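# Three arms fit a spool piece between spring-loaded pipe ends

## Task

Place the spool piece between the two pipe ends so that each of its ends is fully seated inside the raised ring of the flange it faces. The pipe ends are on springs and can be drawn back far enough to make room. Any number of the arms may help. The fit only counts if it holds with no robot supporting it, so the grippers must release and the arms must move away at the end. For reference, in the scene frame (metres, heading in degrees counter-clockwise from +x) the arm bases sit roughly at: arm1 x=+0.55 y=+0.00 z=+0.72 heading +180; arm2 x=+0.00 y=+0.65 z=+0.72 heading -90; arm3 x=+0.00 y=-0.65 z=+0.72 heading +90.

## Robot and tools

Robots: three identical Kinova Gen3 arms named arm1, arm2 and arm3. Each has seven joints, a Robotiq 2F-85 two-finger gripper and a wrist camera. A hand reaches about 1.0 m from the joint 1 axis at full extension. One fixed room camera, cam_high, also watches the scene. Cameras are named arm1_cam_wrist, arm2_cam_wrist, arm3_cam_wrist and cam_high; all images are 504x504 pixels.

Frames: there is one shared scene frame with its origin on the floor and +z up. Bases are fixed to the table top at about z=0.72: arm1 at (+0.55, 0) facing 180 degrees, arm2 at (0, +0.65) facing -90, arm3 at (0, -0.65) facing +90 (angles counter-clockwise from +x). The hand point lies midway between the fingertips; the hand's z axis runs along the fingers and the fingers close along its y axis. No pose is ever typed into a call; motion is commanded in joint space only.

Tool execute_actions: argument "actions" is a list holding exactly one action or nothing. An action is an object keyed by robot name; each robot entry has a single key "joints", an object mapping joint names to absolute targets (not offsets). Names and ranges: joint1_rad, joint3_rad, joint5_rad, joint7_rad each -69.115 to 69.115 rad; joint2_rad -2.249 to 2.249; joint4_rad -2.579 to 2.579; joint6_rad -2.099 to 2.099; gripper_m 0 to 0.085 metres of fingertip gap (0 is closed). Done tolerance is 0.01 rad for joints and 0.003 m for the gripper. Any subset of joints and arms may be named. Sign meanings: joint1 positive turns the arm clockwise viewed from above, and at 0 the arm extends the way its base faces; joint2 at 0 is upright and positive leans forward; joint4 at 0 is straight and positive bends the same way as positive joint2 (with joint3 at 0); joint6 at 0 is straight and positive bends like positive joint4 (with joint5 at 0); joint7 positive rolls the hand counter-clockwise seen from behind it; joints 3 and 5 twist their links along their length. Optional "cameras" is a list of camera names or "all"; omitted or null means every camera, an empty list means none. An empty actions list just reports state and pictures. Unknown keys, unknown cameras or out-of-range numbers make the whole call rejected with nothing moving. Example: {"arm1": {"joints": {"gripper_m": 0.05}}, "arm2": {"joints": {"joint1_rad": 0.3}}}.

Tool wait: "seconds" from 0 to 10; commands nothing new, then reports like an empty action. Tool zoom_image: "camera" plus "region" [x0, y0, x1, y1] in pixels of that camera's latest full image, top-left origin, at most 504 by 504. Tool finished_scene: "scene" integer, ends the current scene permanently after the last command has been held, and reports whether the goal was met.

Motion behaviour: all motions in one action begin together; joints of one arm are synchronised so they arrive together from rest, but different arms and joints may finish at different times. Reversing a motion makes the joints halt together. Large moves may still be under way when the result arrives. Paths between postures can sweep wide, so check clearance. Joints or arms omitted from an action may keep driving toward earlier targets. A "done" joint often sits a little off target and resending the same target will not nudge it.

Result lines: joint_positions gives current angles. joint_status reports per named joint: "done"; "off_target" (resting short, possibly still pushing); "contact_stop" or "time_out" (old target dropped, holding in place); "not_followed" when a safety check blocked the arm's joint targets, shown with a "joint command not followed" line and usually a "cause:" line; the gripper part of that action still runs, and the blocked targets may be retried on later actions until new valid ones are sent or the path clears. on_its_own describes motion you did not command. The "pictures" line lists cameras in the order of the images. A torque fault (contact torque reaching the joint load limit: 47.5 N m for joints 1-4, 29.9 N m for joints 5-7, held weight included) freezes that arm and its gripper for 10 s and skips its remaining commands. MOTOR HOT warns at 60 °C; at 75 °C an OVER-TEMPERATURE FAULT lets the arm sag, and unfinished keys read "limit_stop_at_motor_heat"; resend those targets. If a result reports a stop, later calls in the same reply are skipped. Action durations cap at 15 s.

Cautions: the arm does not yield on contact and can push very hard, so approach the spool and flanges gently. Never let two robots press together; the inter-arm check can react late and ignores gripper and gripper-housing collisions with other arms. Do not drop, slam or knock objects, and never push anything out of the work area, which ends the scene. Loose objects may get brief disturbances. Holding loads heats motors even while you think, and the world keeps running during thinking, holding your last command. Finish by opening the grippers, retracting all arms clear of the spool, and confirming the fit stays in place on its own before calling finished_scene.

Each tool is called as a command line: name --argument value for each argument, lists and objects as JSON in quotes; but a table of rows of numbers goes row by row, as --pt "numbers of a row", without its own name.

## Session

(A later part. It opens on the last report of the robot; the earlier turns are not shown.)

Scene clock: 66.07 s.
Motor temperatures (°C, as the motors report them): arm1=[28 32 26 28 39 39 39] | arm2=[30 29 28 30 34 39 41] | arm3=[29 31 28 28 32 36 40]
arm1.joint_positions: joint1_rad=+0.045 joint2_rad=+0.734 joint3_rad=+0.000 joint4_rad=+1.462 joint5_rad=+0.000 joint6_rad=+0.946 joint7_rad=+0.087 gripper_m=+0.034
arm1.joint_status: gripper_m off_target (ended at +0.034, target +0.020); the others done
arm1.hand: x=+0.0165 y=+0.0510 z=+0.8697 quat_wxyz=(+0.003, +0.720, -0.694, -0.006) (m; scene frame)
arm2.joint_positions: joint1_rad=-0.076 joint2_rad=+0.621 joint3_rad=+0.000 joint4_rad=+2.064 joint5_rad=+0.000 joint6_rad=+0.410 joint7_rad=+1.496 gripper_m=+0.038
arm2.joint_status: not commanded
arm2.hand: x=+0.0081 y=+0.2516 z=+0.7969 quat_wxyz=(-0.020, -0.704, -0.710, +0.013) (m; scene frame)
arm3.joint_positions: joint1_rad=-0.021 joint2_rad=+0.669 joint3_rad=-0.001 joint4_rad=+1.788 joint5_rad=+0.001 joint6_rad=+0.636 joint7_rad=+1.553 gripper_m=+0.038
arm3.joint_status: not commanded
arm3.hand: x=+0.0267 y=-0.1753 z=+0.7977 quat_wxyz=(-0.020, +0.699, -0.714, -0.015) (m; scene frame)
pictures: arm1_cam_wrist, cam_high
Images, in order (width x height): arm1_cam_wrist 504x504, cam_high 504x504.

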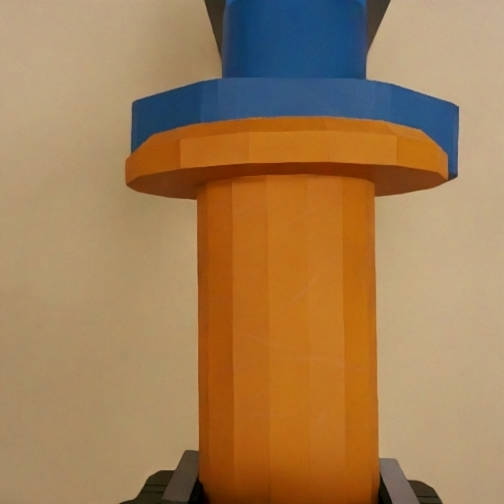

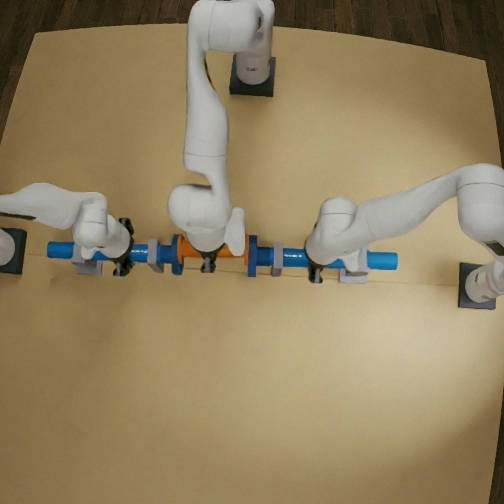

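execute_actions --actions '[{"arm1": {"joints": {"joint2_rad": 0.761, "joint4_rad": 1.4776, "joint6_rad": 0.9029, "gripper_m": 0.02}}}]' --cameras '["arm1_cam_wrist", "cam_high"]'

Scene clock: 70.40 s.
Motor temperatures (°C, as the motors report them): arm1=[28 33 26 28 39 39 39] | arm2=[30 29 28 30 34 39 41] | arm3=[29 31 28 28 32 36 40]
arm1.joint_positions: joint1_rad=+0.045 joint2_rad=+0.760 joint3_rad=+0.000 joint4_rad=+1.477 joint5_rad=-0.001 joint6_rad=+0.903 joint7_rad=+0.087 gripper_m=+0.034
arm1.joint_status: gripper_m off_target (ended at +0.034, target +0.020); the others done
arm1.hand: x=+0.0155 y=+0.0512 z=+0.8523 quat_wxyz=(+0.004, +0.720, -0.694, -0.007) (m; scene frame)
arm2.joint_positions: joint1_rad=-0.076 joint2_rad=+0.621 joint3_rad=+0.000 joint4_rad=+2.064 joint5_rad=+0.000 joint6_rad=+0.410 joint7_rad=+1.496 gripper_m=+0.038
arm2.joint_status: not commanded
arm2.hand: x=+0.0081 y=+0.2518 z=+0.7969 quat_wxyz=(-0.020, -0.704, -0.710, +0.013) (m; scene frame)
arm3.joint_positions: joint1_rad=-0.021 joint2_rad=+0.669 joint3_rad=-0.001 joint4_rad=+1.788 joint5_rad=+0.001 joint6_rad=+0.636 joint7_rad=+1.553 gripper_m=+0.038
arm3.joint_status: not commanded
arm3.hand: x=+0.0267 y=-0.1755 z=+0.7977 quat_wxyz=(-0.020, +0.699, -0.714, -0.015) (m; scene frame)
pictures: arm1_cam_wrist, cam_high
Images, in order (width x height): arm1_cam_wrist 504x504, cam_high 504x504.

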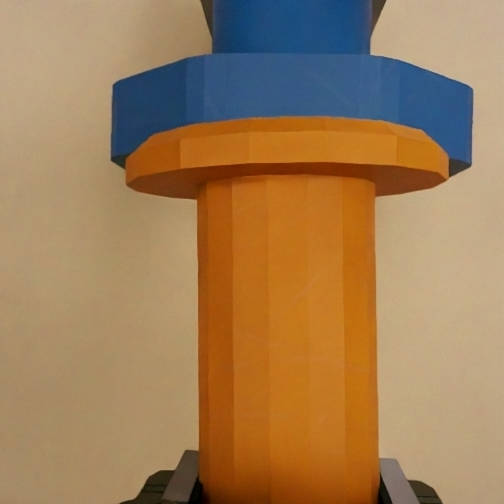

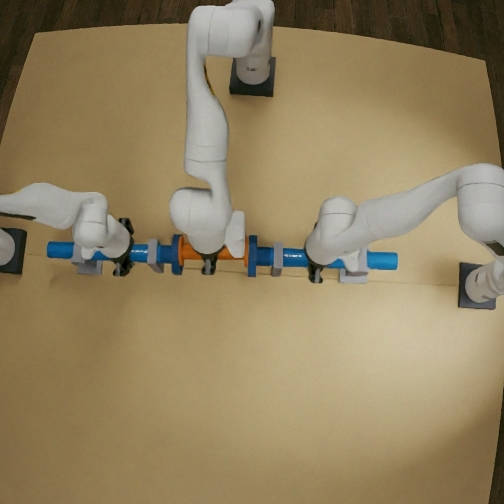

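execute_actions --actions '[{"arm1": {"joints": {"joint2_rad": 0.8055, "joint4_rad": 1.5033, "joint6_rad": 0.8328, "gripper_m": 0.02}}}]' --cameras '["arm1_cam_wrist", "cam_high"]'

Scene clock: 74.67 s.
Motor temperatures (°C, as the motors report them): arm1=[28 33 26 28 39 39 39] | arm2=[30 29 28 30 34 39 41] | arm3=[29 31 28 28 32 36 40]
arm1.joint_positions: joint1_rad=+0.044 joint2_rad=+0.807 joint3_rad=+0.000 joint4_rad=+1.504 joint5_rad=+0.000 joint6_rad=+0.833 joint7_rad=+0.088 gripper_m=+0.034
arm1.joint_status: gripper_m off_target (ended at +0.034, target +0.020); the others done
arm1.hand: x=+0.0174 y=+0.0512 z=+0.8202 quat_wxyz=(+0.002, +0.720, -0.694, -0.006) (m; scene frame)
arm2.joint_positions: joint1_rad=-0.076 joint2_rad=+0.621 joint3_rad=+0.000 joint4_rad=+2.065 joint5_rad=+0.000 joint6_rad=+0.410 joint7_rad=+1.496 gripper_m=+0.038
arm2.joint_status: not commanded
arm2.hand: x=+0.0081 y=+0.2518 z=+0.7969 quat_wxyz=(-0.020, -0.704, -0.710, +0.013) (m; scene frame)
arm3.joint_positions: joint1_rad=-0.021 joint2_rad=+0.669 joint3_rad=-0.001 joint4_rad=+1.788 joint5_rad=+0.001 joint6_rad=+0.636 joint7_rad=+1.553 gripper_m=+0.038
arm3.joint_status: not commanded
arm3.hand: x=+0.0267 y=-0.1756 z=+0.7977 quat_wxyz=(-0.020, +0.699, -0.714, -0.015) (m; scene frame)
pictures: arm1_cam_wrist, cam_high
Images, in order (width x height): arm1_cam_wrist 504x504, cam_high 504x504.

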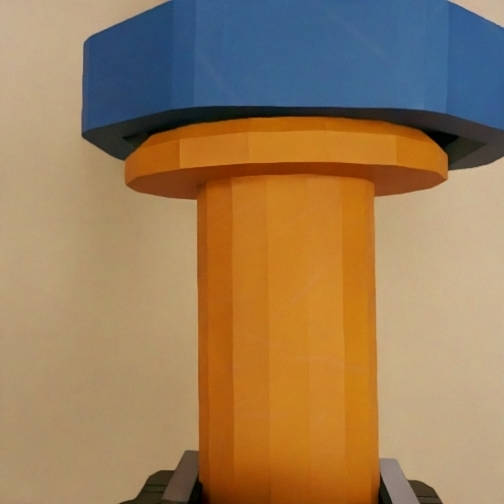

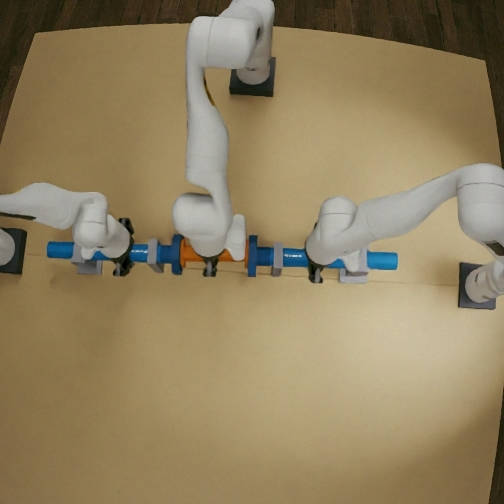

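execute_actions --actions '[{"arm1": {"joints": {"joint2_rad": 0.8416, "joint4_rad": 1.5148, "joint6_rad": 0.7851, "gripper_m": 0.02}}}]' --cameras '["arm1_cam_wrist", "cam_high"]'

Scene clock: 76.07 s.
Motor temperatures (°C, as the motors report them): arm1=[28 33 26 28 39 39 39] | arm2=[30 29 28 30 34 39 41] | arm3=[29 31 28 28 32 36 40]
arm1.joint_positions: joint1_rad=+0.044 joint2_rad=+0.843 joint3_rad=+0.000 joint4_rad=+1.515 joint5_rad=+0.000 joint6_rad=+0.785 joint7_rad=+0.088 gripper_m=+0.034
arm1.joint_status: gripper_m off_target (ended at +0.034, target +0.020); the others done
arm1.hand: x=+0.0172 y=+0.0511 z=+0.7982 quat_wxyz=(+0.002, +0.721, -0.693, -0.006) (m; scene frame)
arm2.joint_positions: joint1_rad=-0.076 joint2_rad=+0.621 joint3_rad=+0.000 joint4_rad=+2.064 joint5_rad=+0.000 joint6_rad=+0.410 joint7_rad=+1.496 gripper_m=+0.038
arm2.joint_status: not commanded
arm2.hand: x=+0.0081 y=+0.2518 z=+0.7969 quat_wxyz=(-0.020, -0.704, -0.710, +0.013) (m; scene frame)
arm3.joint_positions: joint1_rad=-0.021 joint2_rad=+0.669 joint3_rad=-0.001 joint4_rad=+1.788 joint5_rad=+0.001 joint6_rad=+0.636 joint7_rad=+1.553 gripper_m=+0.038
arm3.joint_status: not commanded
arm3.hand: x=+0.0267 y=-0.1756 z=+0.7977 quat_wxyz=(-0.020, +0.699, -0.714, -0.015) (m; scene frame)
pictures: arm1_cam_wrist, cam_high
Images, in order (width x height): arm1_cam_wrist 504x504, cam_high 504x504.

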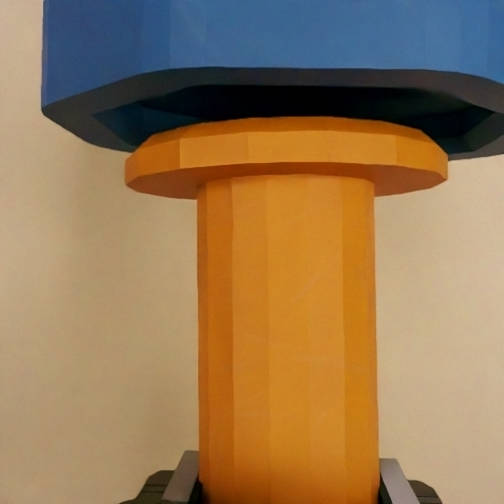

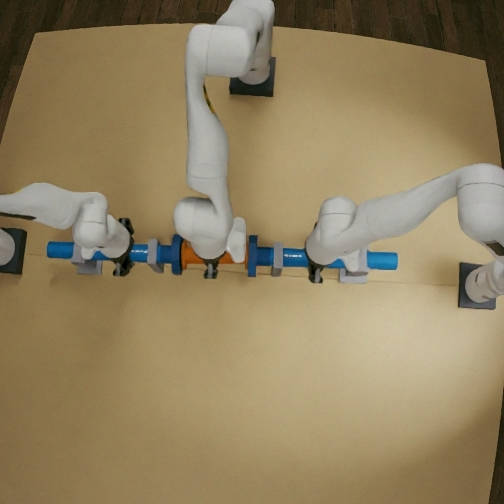

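execute_actions --actions '[{"arm1": {"joints": {"gripper_m": 0.02}}, "arm2": {"joints": {"joint2_rad": 0.65, "joint4_rad": 1.9888, "joint6_rad": 0.5027, "gripper_m": 0.03}}, "arm3": {"joints": {"joint2_rad": 0.7079, "joint4_rad": 1.7043, "joint6_rad": 0.7294, "gripper_m": 0.03}}}]'

Scene clock: 79.83 s.
Motor temperatures (°C, as the motors report them): arm1=[28 33 26 28 39 39 39] | arm2=[30 29 28 30 34 40 41] | arm3=[29 31 28 28 32 36 40]
arm1.joint_positions: joint1_rad=+0.045 joint2_rad=+0.845 joint3_rad=+0.000 joint4_rad=+1.516 joint5_rad=+0.000 joint6_rad=+0.784 joint7_rad=+0.087 gripper_m=+0.034
arm1.joint_status: gripper_m off_target (ended at +0.034, target +0.020)
arm1.hand: x=+0.0175 y=+0.0516 z=+0.7973 quat_wxyz=(+0.001, +0.720, -0.694, -0.005) (m; scene frame)
arm2.joint_positions: joint1_rad=-0.076 joint2_rad=+0.645 joint3_rad=-0.001 joint4_rad=+2.000 joint5_rad=+0.000 joint6_rad=+0.514 joint7_rad=+1.497 gripper_m=+0.038
arm2.joint_status: joint4_rad time_out (moved -0.064 of -0.076); joint6_rad time_out (moved +0.103 of +0.092); gripper_m off_target (ended at +0.038, target +0.030); the others done
arm2.hand: x=+0.0084 y=+0.2521 z=+0.7965 quat_wxyz=(+0.004, -0.704, -0.711, -0.008) (m; scene frame)
arm3.joint_positions: joint1_rad=-0.021 joint2_rad=+0.701 joint3_rad=-0.001 joint4_rad=+1.715 joint5_rad=+0.001 joint6_rad=+0.741 joint7_rad=+1.553 gripper_m=+0.038
arm3.joint_status: joint4_rad time_out (moved -0.074 of -0.084); joint6_rad time_out (moved +0.105 of +0.093); gripper_m off_target (ended at +0.038, target +0.030); the others done
arm3.hand: x=+0.0267 y=-0.1748 z=+0.7975 quat_wxyz=(+0.002, +0.699, -0.715, +0.007) (m; scene frame)
pictures: arm1_cam_wrist, arm2_cam_wrist, arm3_cam_wrist, cam_high
Images, in order (width x height): arm1_cam_wrist 504x504, arm2_cam_wrist 504x504, arm3_cam_wrist 504x504, cam_high 504x504.

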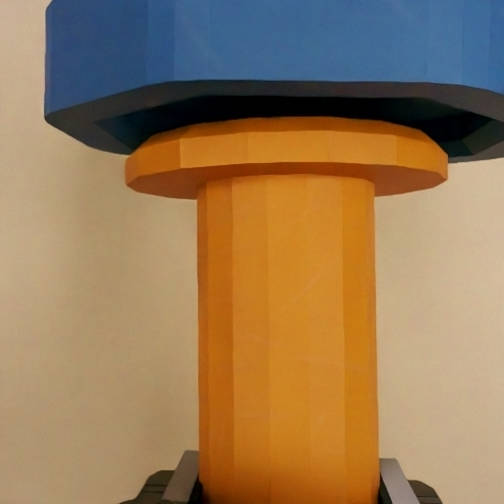

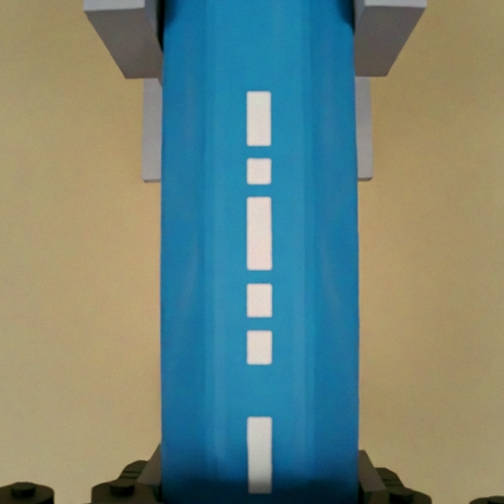

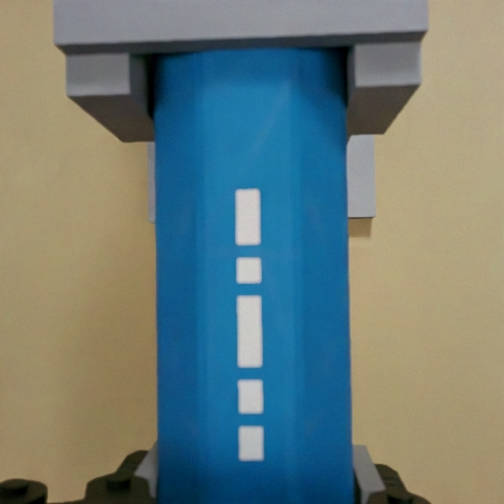

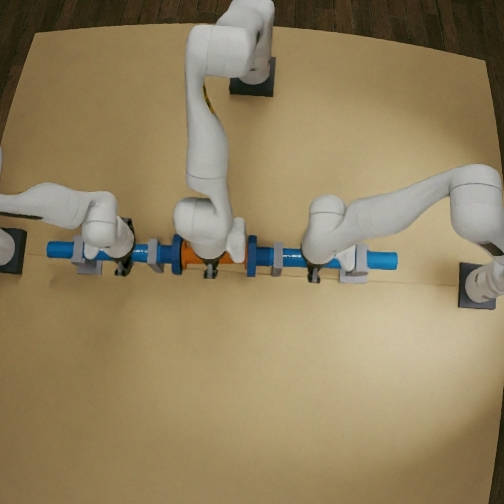

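zoom_image --camera "cam_high" --region '[160, 225, 210, 285]'

Region (160, 225, 210, 285) of cam_high's 504x504 image, scaled by 8.400, with more detail than that image has.

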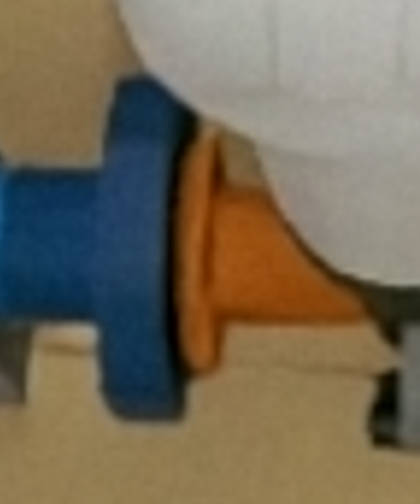

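zoom_image --camera "arm1_cam_wrist" --region '[20, 50, 504, 200]'

Region (20, 50, 504, 200) of arm1_cam_wrist's 504x504 image, scaled by 1.041; it fills the top 156 rows of this view, and the rest is white.

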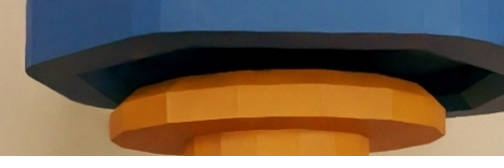

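zoom_image --camera "cam_high" --region '[225, 225, 275, 285]'

Region (225, 225, 275, 285) of cam_high's 504x504 image, scaled by 8.400, with more detail than that image has.

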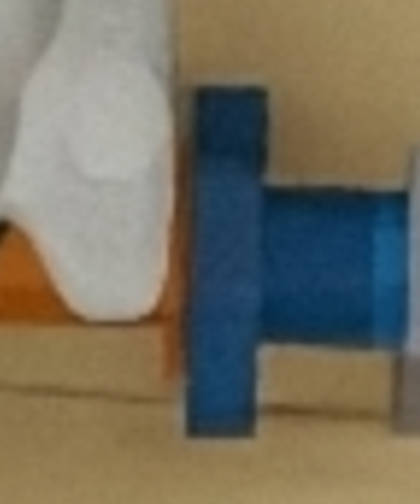

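zoom_image --camera "arm1_cam_wrist" --region '[30, 60, 180, 190]'

Region (30, 60, 180, 190) of arm1_cam_wrist's 504x504 image, scaled by 3.360; it fills the top 437 rows of this view, and the rest is white.

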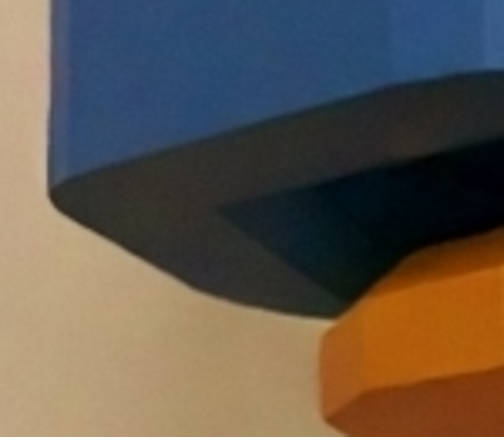

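zoom_image --camera "arm1_cam_wrist" --region '[200, 60, 360, 140]'

Region (200, 60, 360, 140) of arm1_cam_wrist's 504x504 image, scaled by 3.150.

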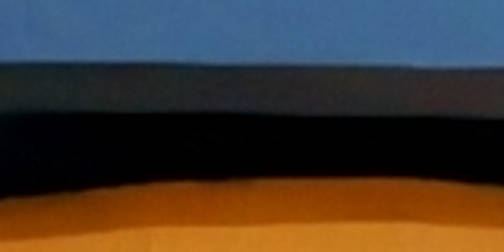

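zoom_image --camera "arm1_cam_wrist" --region '[380, 60, 504, 190]'

Region (380, 60, 504, 190) of arm1_cam_wrist's 504x504 image, scaled by 3.877; it fills the left 481 columns of this view, and the rest is white.

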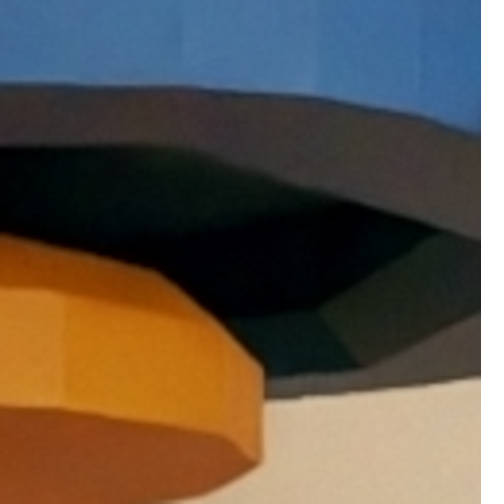

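execute_actions --actions '[{"arm1": {"joints": {"joint2_rad": 0.8303, "joint4_rad": 1.5117, "joint6_rad": 0.7997, "gripper_m": 0.02}}, "arm2": {"joints": {"joint2_rad": 0.6386, "joint4_rad": 2.0197, "joint6_rad": 0.4833, "gripper_m": 0.03}}, "arm3": {"joints": {"joint2_rad": 0.6933, "joint4_rad": 1.7379, "joint6_rad": 0.7104, "gripper_m": 0.03}}}]' --cameras '["arm1_cam_wrist", "cam_high"]'

Scene clock: 93.33 s.
Motor temperatures (°C, as the motors report them): arm1=[28 33 26 28 39 39 39] | arm2=[30 30 28 30 34 39 41] | arm3=[29 32 28 28 32 36 40]
arm1.joint_positions: joint1_rad=+0.044 joint2_rad=+0.831 joint3_rad=+0.000 joint4_rad=+1.512 joint5_rad=+0.000 joint6_rad=+0.799 joint7_rad=+0.088 gripper_m=+0.034
arm1.joint_status: gripper_m off_target (ended at +0.034, target +0.020); the others done
arm1.hand: x=+0.0167 y=+0.0511 z=+0.8055 quat_wxyz=(+0.002, +0.720, -0.693, -0.006) (m; scene frame)
arm2.joint_positions: joint1_rad=-0.075 joint2_rad=+0.639 joint3_rad=+0.000 joint4_rad=+2.013 joint5_rad=+0.000 joint6_rad=+0.477 joint7_rad=+1.496 gripper_m=+0.038
arm2.joint_status: gripper_m off_target (ended at +0.038, target +0.030); the others done
arm2.hand: x=+0.0084 y=+0.2468 z=+0.7969 quat_wxyz=(-0.007, -0.704, -0.710, +0.002) (m; scene frame)
arm3.joint_positions: joint1_rad=-0.021 joint2_rad=+0.693 joint3_rad=-0.001 joint4_rad=+1.732 joint5_rad=+0.001 joint6_rad=+0.705 joint7_rad=+1.553 gripper_m=+0.038
arm3.joint_status: gripper_m off_target (ended at +0.038, target +0.030); the others done
arm3.hand: x=+0.0265 y=-0.1715 z=+0.7975 quat_wxyz=(-0.007, +0.699, -0.715, -0.002) (m; scene frame)
pictures: arm1_cam_wrist, cam_high
Images, in order (width x height): arm1_cam_wrist 504x504, cam_high 504x504.

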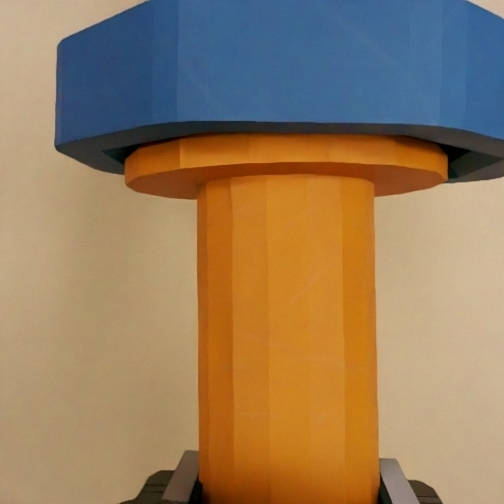

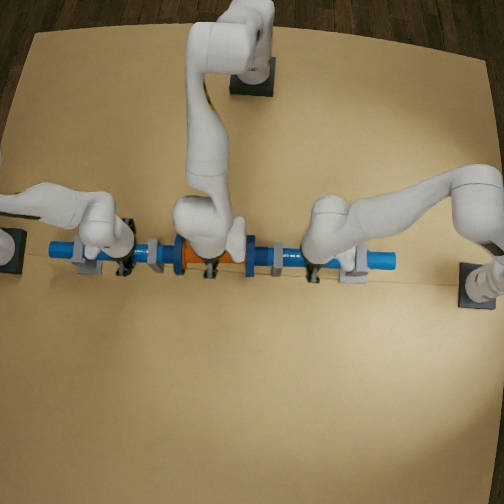

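execute_actions --actions '[{"arm1": {"joints": {"gripper_m": 0.02}}, "arm2": {"joints": {"joint2_rad": 0.6504, "joint4_rad": 1.9878, "joint6_rad": 0.5034, "gripper_m": 0.03}}, "arm3": {"joints": {"joint2_rad": 0.7079, "joint4_rad": 1.7043, "joint6_rad": 0.7294, "gripper_m": 0.03}}}]' --cameras '["arm1_cam_wrist", "cam_high"]'

Scene clock: 96.60 s.
Motor temperatures (°C, as the motors report them): arm1=[28 33 26 28 39 39 39] | arm2=[30 30 28 30 34 39 41] | arm3=[29 32 28 28 32 36 40]
arm1.joint_positions: joint1_rad=+0.044 joint2_rad=+0.830 joint3_rad=-0.001 joint4_rad=+1.511 joint5_rad=-0.001 joint6_rad=+0.799 joint7_rad=+0.087 gripper_m=+0.034
arm1.joint_status: gripper_m off_target (ended at +0.034, target +0.020)
arm1.hand: x=+0.0154 y=+0.0502 z=+0.8068 quat_wxyz=(+0.004, +0.720, -0.694, -0.007) (m; scene frame)
arm2.joint_positions: joint1_rad=-0.075 joint2_rad=+0.650 joint3_rad=+0.000 joint4_rad=+1.988 joint5_rad=+0.000 joint6_rad=+0.504 joint7_rad=+1.496 gripper_m=+0.038
arm2.joint_status: gripper_m off_target (ended at +0.038, target +0.030); the others done
arm2.hand: x=+0.0085 y=+0.2432 z=+0.7961 quat_wxyz=(-0.002, -0.704, -0.710, -0.002) (m; scene frame)
arm3.joint_positions: joint1_rad=-0.021 joint2_rad=+0.705 joint3_rad=-0.001 joint4_rad=+1.707 joint5_rad=+0.001 joint6_rad=+0.734 joint7_rad=+1.553 gripper_m=+0.038
arm3.joint_status: gripper_m off_target (ended at +0.038, target +0.030); the others done
arm3.hand: x=+0.0265 y=-0.1694 z=+0.7970 quat_wxyz=(-0.002, +0.699, -0.715, +0.004) (m; scene frame)
pictures: arm1_cam_wrist, cam_high
Images, in order (width x height): arm1_cam_wrist 504x504, cam_high 504x504.

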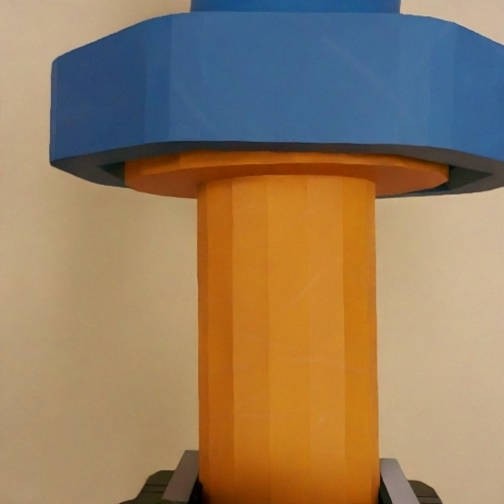

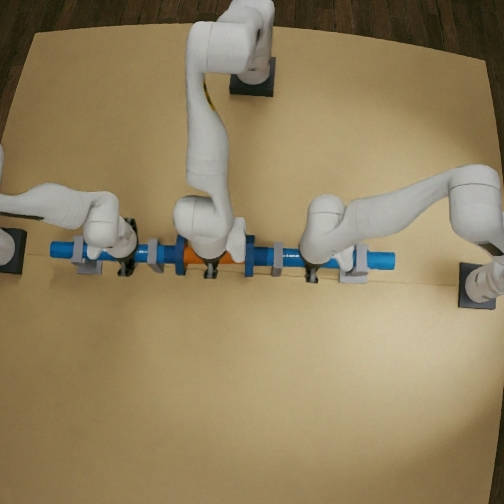

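zoom_image --camera "cam_high" --region '[155, 225, 275, 285]'

Region (155, 225, 275, 285) of cam_high's 504x504 image, scaled by 4.200, with more detail than that image has.

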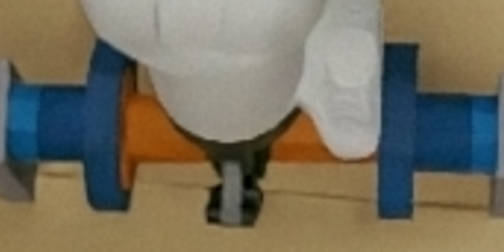

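execute_actions --actions '[{"arm1": {"joints": {"gripper_m": 0.08}}, "arm2": {"joints": {"gripper_m": 0.08}}, "arm3": {"joints": {"gripper_m": 0.08}}}]' --cameras '["arm1_cam_wrist", "cam_high"]'

Scene clock: 98.70 s.
Motor temperatures (°C, as the motors report them): arm1=[28 33 26 28 39 39 39] | arm2=[30 30 28 30 34 39 41] | arm3=[29 32 28 28 32 36 40]
arm1.joint_positions: joint1_rad=+0.044 joint2_rad=+0.830 joint3_rad=+0.000 joint4_rad=+1.512 joint5_rad=+0.000 joint6_rad=+0.800 joint7_rad=+0.088 gripper_m=+0.080
arm1.joint_status: all done
arm1.hand: x=+0.0165 y=+0.0511 z=+0.8061 quat_wxyz=(+0.003, +0.720, -0.693, -0.007) (m; scene frame)
arm2.joint_positions: joint1_rad=-0.075 joint2_rad=+0.650 joint3_rad=+0.000 joint4_rad=+1.988 joint5_rad=+0.000 joint6_rad=+0.503 joint7_rad=+1.496 gripper_m=+0.080
arm2.joint_status: all done
arm2.hand: x=+0.0084 y=+0.2429 z=+0.7960 quat_wxyz=(-0.002, -0.704, -0.710, -0.002) (m; scene frame)
arm3.joint_positions: joint1_rad=-0.020 joint2_rad=+0.708 joint3_rad=+0.000 joint4_rad=+1.704 joint5_rad=+0.000 joint6_rad=+0.729 joint7_rad=+1.551 gripper_m=+0.080
arm3.joint_status: all done
arm3.hand: x=+0.0276 y=-0.1672 z=+0.7963 quat_wxyz=(-0.003, +0.698, -0.716, +0.002) (m; scene frame)
pictures: arm1_cam_wrist, cam_high
Images, in order (width x height): arm1_cam_wrist 504x504, cam_high 504x504.

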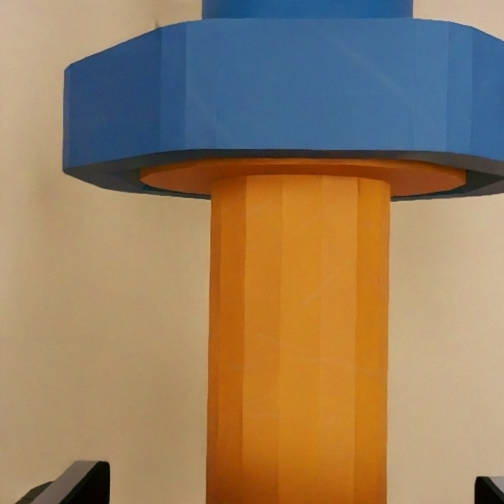

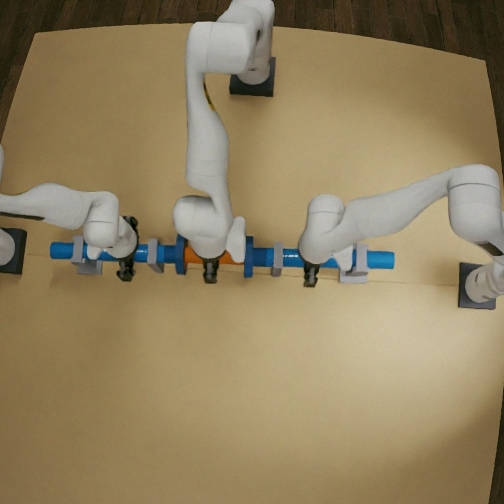

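execute_actions --actions '[{"arm1": {"joints": {"joint2_rad": 0.6343, "joint4_rad": 1.3596, "joint6_rad": 1.1477}}, "arm2": {"joints": {"joint2_rad": 0.3614, "joint4_rad": 1.8195, "joint6_rad": 0.9607}}, "arm3": {"joints": {"joint2_rad": 0.4895, "joint4_rad": 1.5149, "joint6_rad": 1.1372}}}]'

Scene clock: 101.37 s.
Motor temperatures (°C, as the motors report them): arm1=[28 33 26 28 39 39 39] | arm2=[30 30 28 30 34 39 41] | arm3=[29 32 28 28 32 36 40]
arm1.joint_positions: joint1_rad=+0.044 joint2_rad=+0.634 joint3_rad=+0.000 joint4_rad=+1.360 joint5_rad=+0.000 joint6_rad=+1.148 joint7_rad=+0.088 gripper_m=+0.080
arm1.joint_status: all done
arm1.hand: x=+0.0184 y=+0.0503 z=+0.9512 quat_wxyz=(+0.003, +0.720, -0.693, -0.007) (m; scene frame)
arm2.joint_positions: joint1_rad=-0.075 joint2_rad=+0.362 joint3_rad=+0.000 joint4_rad=+1.819 joint5_rad=+0.000 joint6_rad=+0.961 joint7_rad=+1.496 gripper_m=+0.080
arm2.joint_status: all done
arm2.hand: x=+0.0076 y=+0.2430 z=+0.9499 quat_wxyz=(-0.002, -0.704, -0.710, -0.002) (m; scene frame)
arm3.joint_positions: joint1_rad=-0.020 joint2_rad=+0.490 joint3_rad=+0.000 joint4_rad=+1.515 joint5_rad=+0.000 joint6_rad=+1.137 joint7_rad=+1.551 gripper_m=+0.080
arm3.joint_status: all done
arm3.hand: x=+0.0264 y=-0.1674 z=+0.9503 quat_wxyz=(-0.003, +0.698, -0.716, +0.002) (m; scene frame)
pictures: arm1_cam_wrist, arm2_cam_wrist, arm3_cam_wrist, cam_high
Images, in order (width x height): arm1_cam_wrist 504x504, arm2_cam_wrist 504x504, arm3_cam_wrist 504x504, cam_high 504x504.

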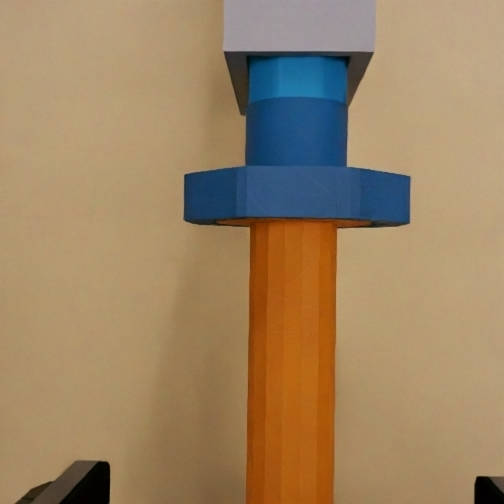

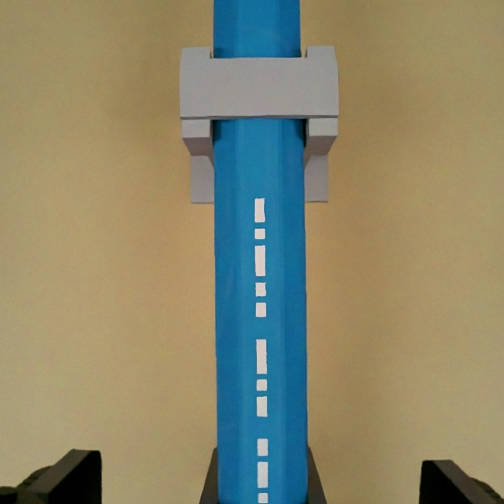

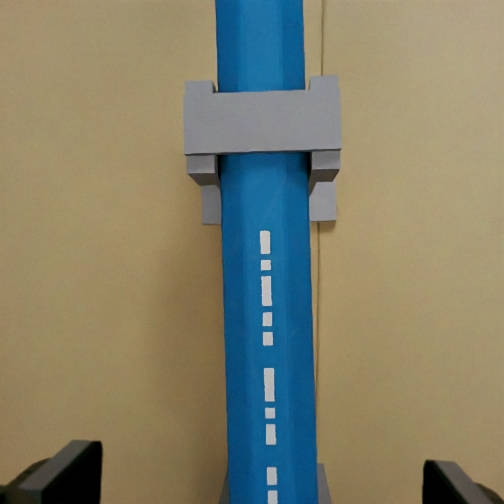

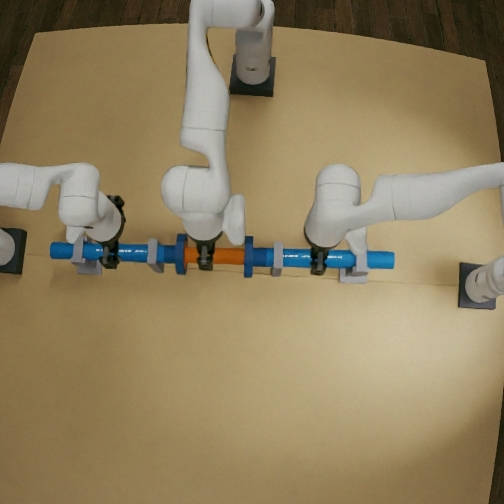

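zoom_image --camera "cam_high" --region '[155, 225, 275, 285]'

Region (155, 225, 275, 285) of cam_high's 504x504 image, scaled by 4.200, with more detail than that image has.

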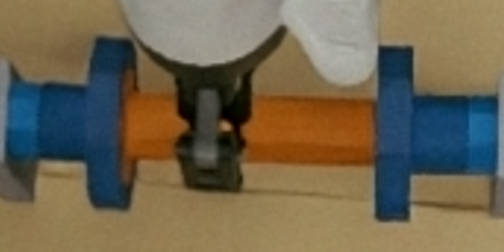

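finished_scene --scene 2

The scene is finished: the task was done.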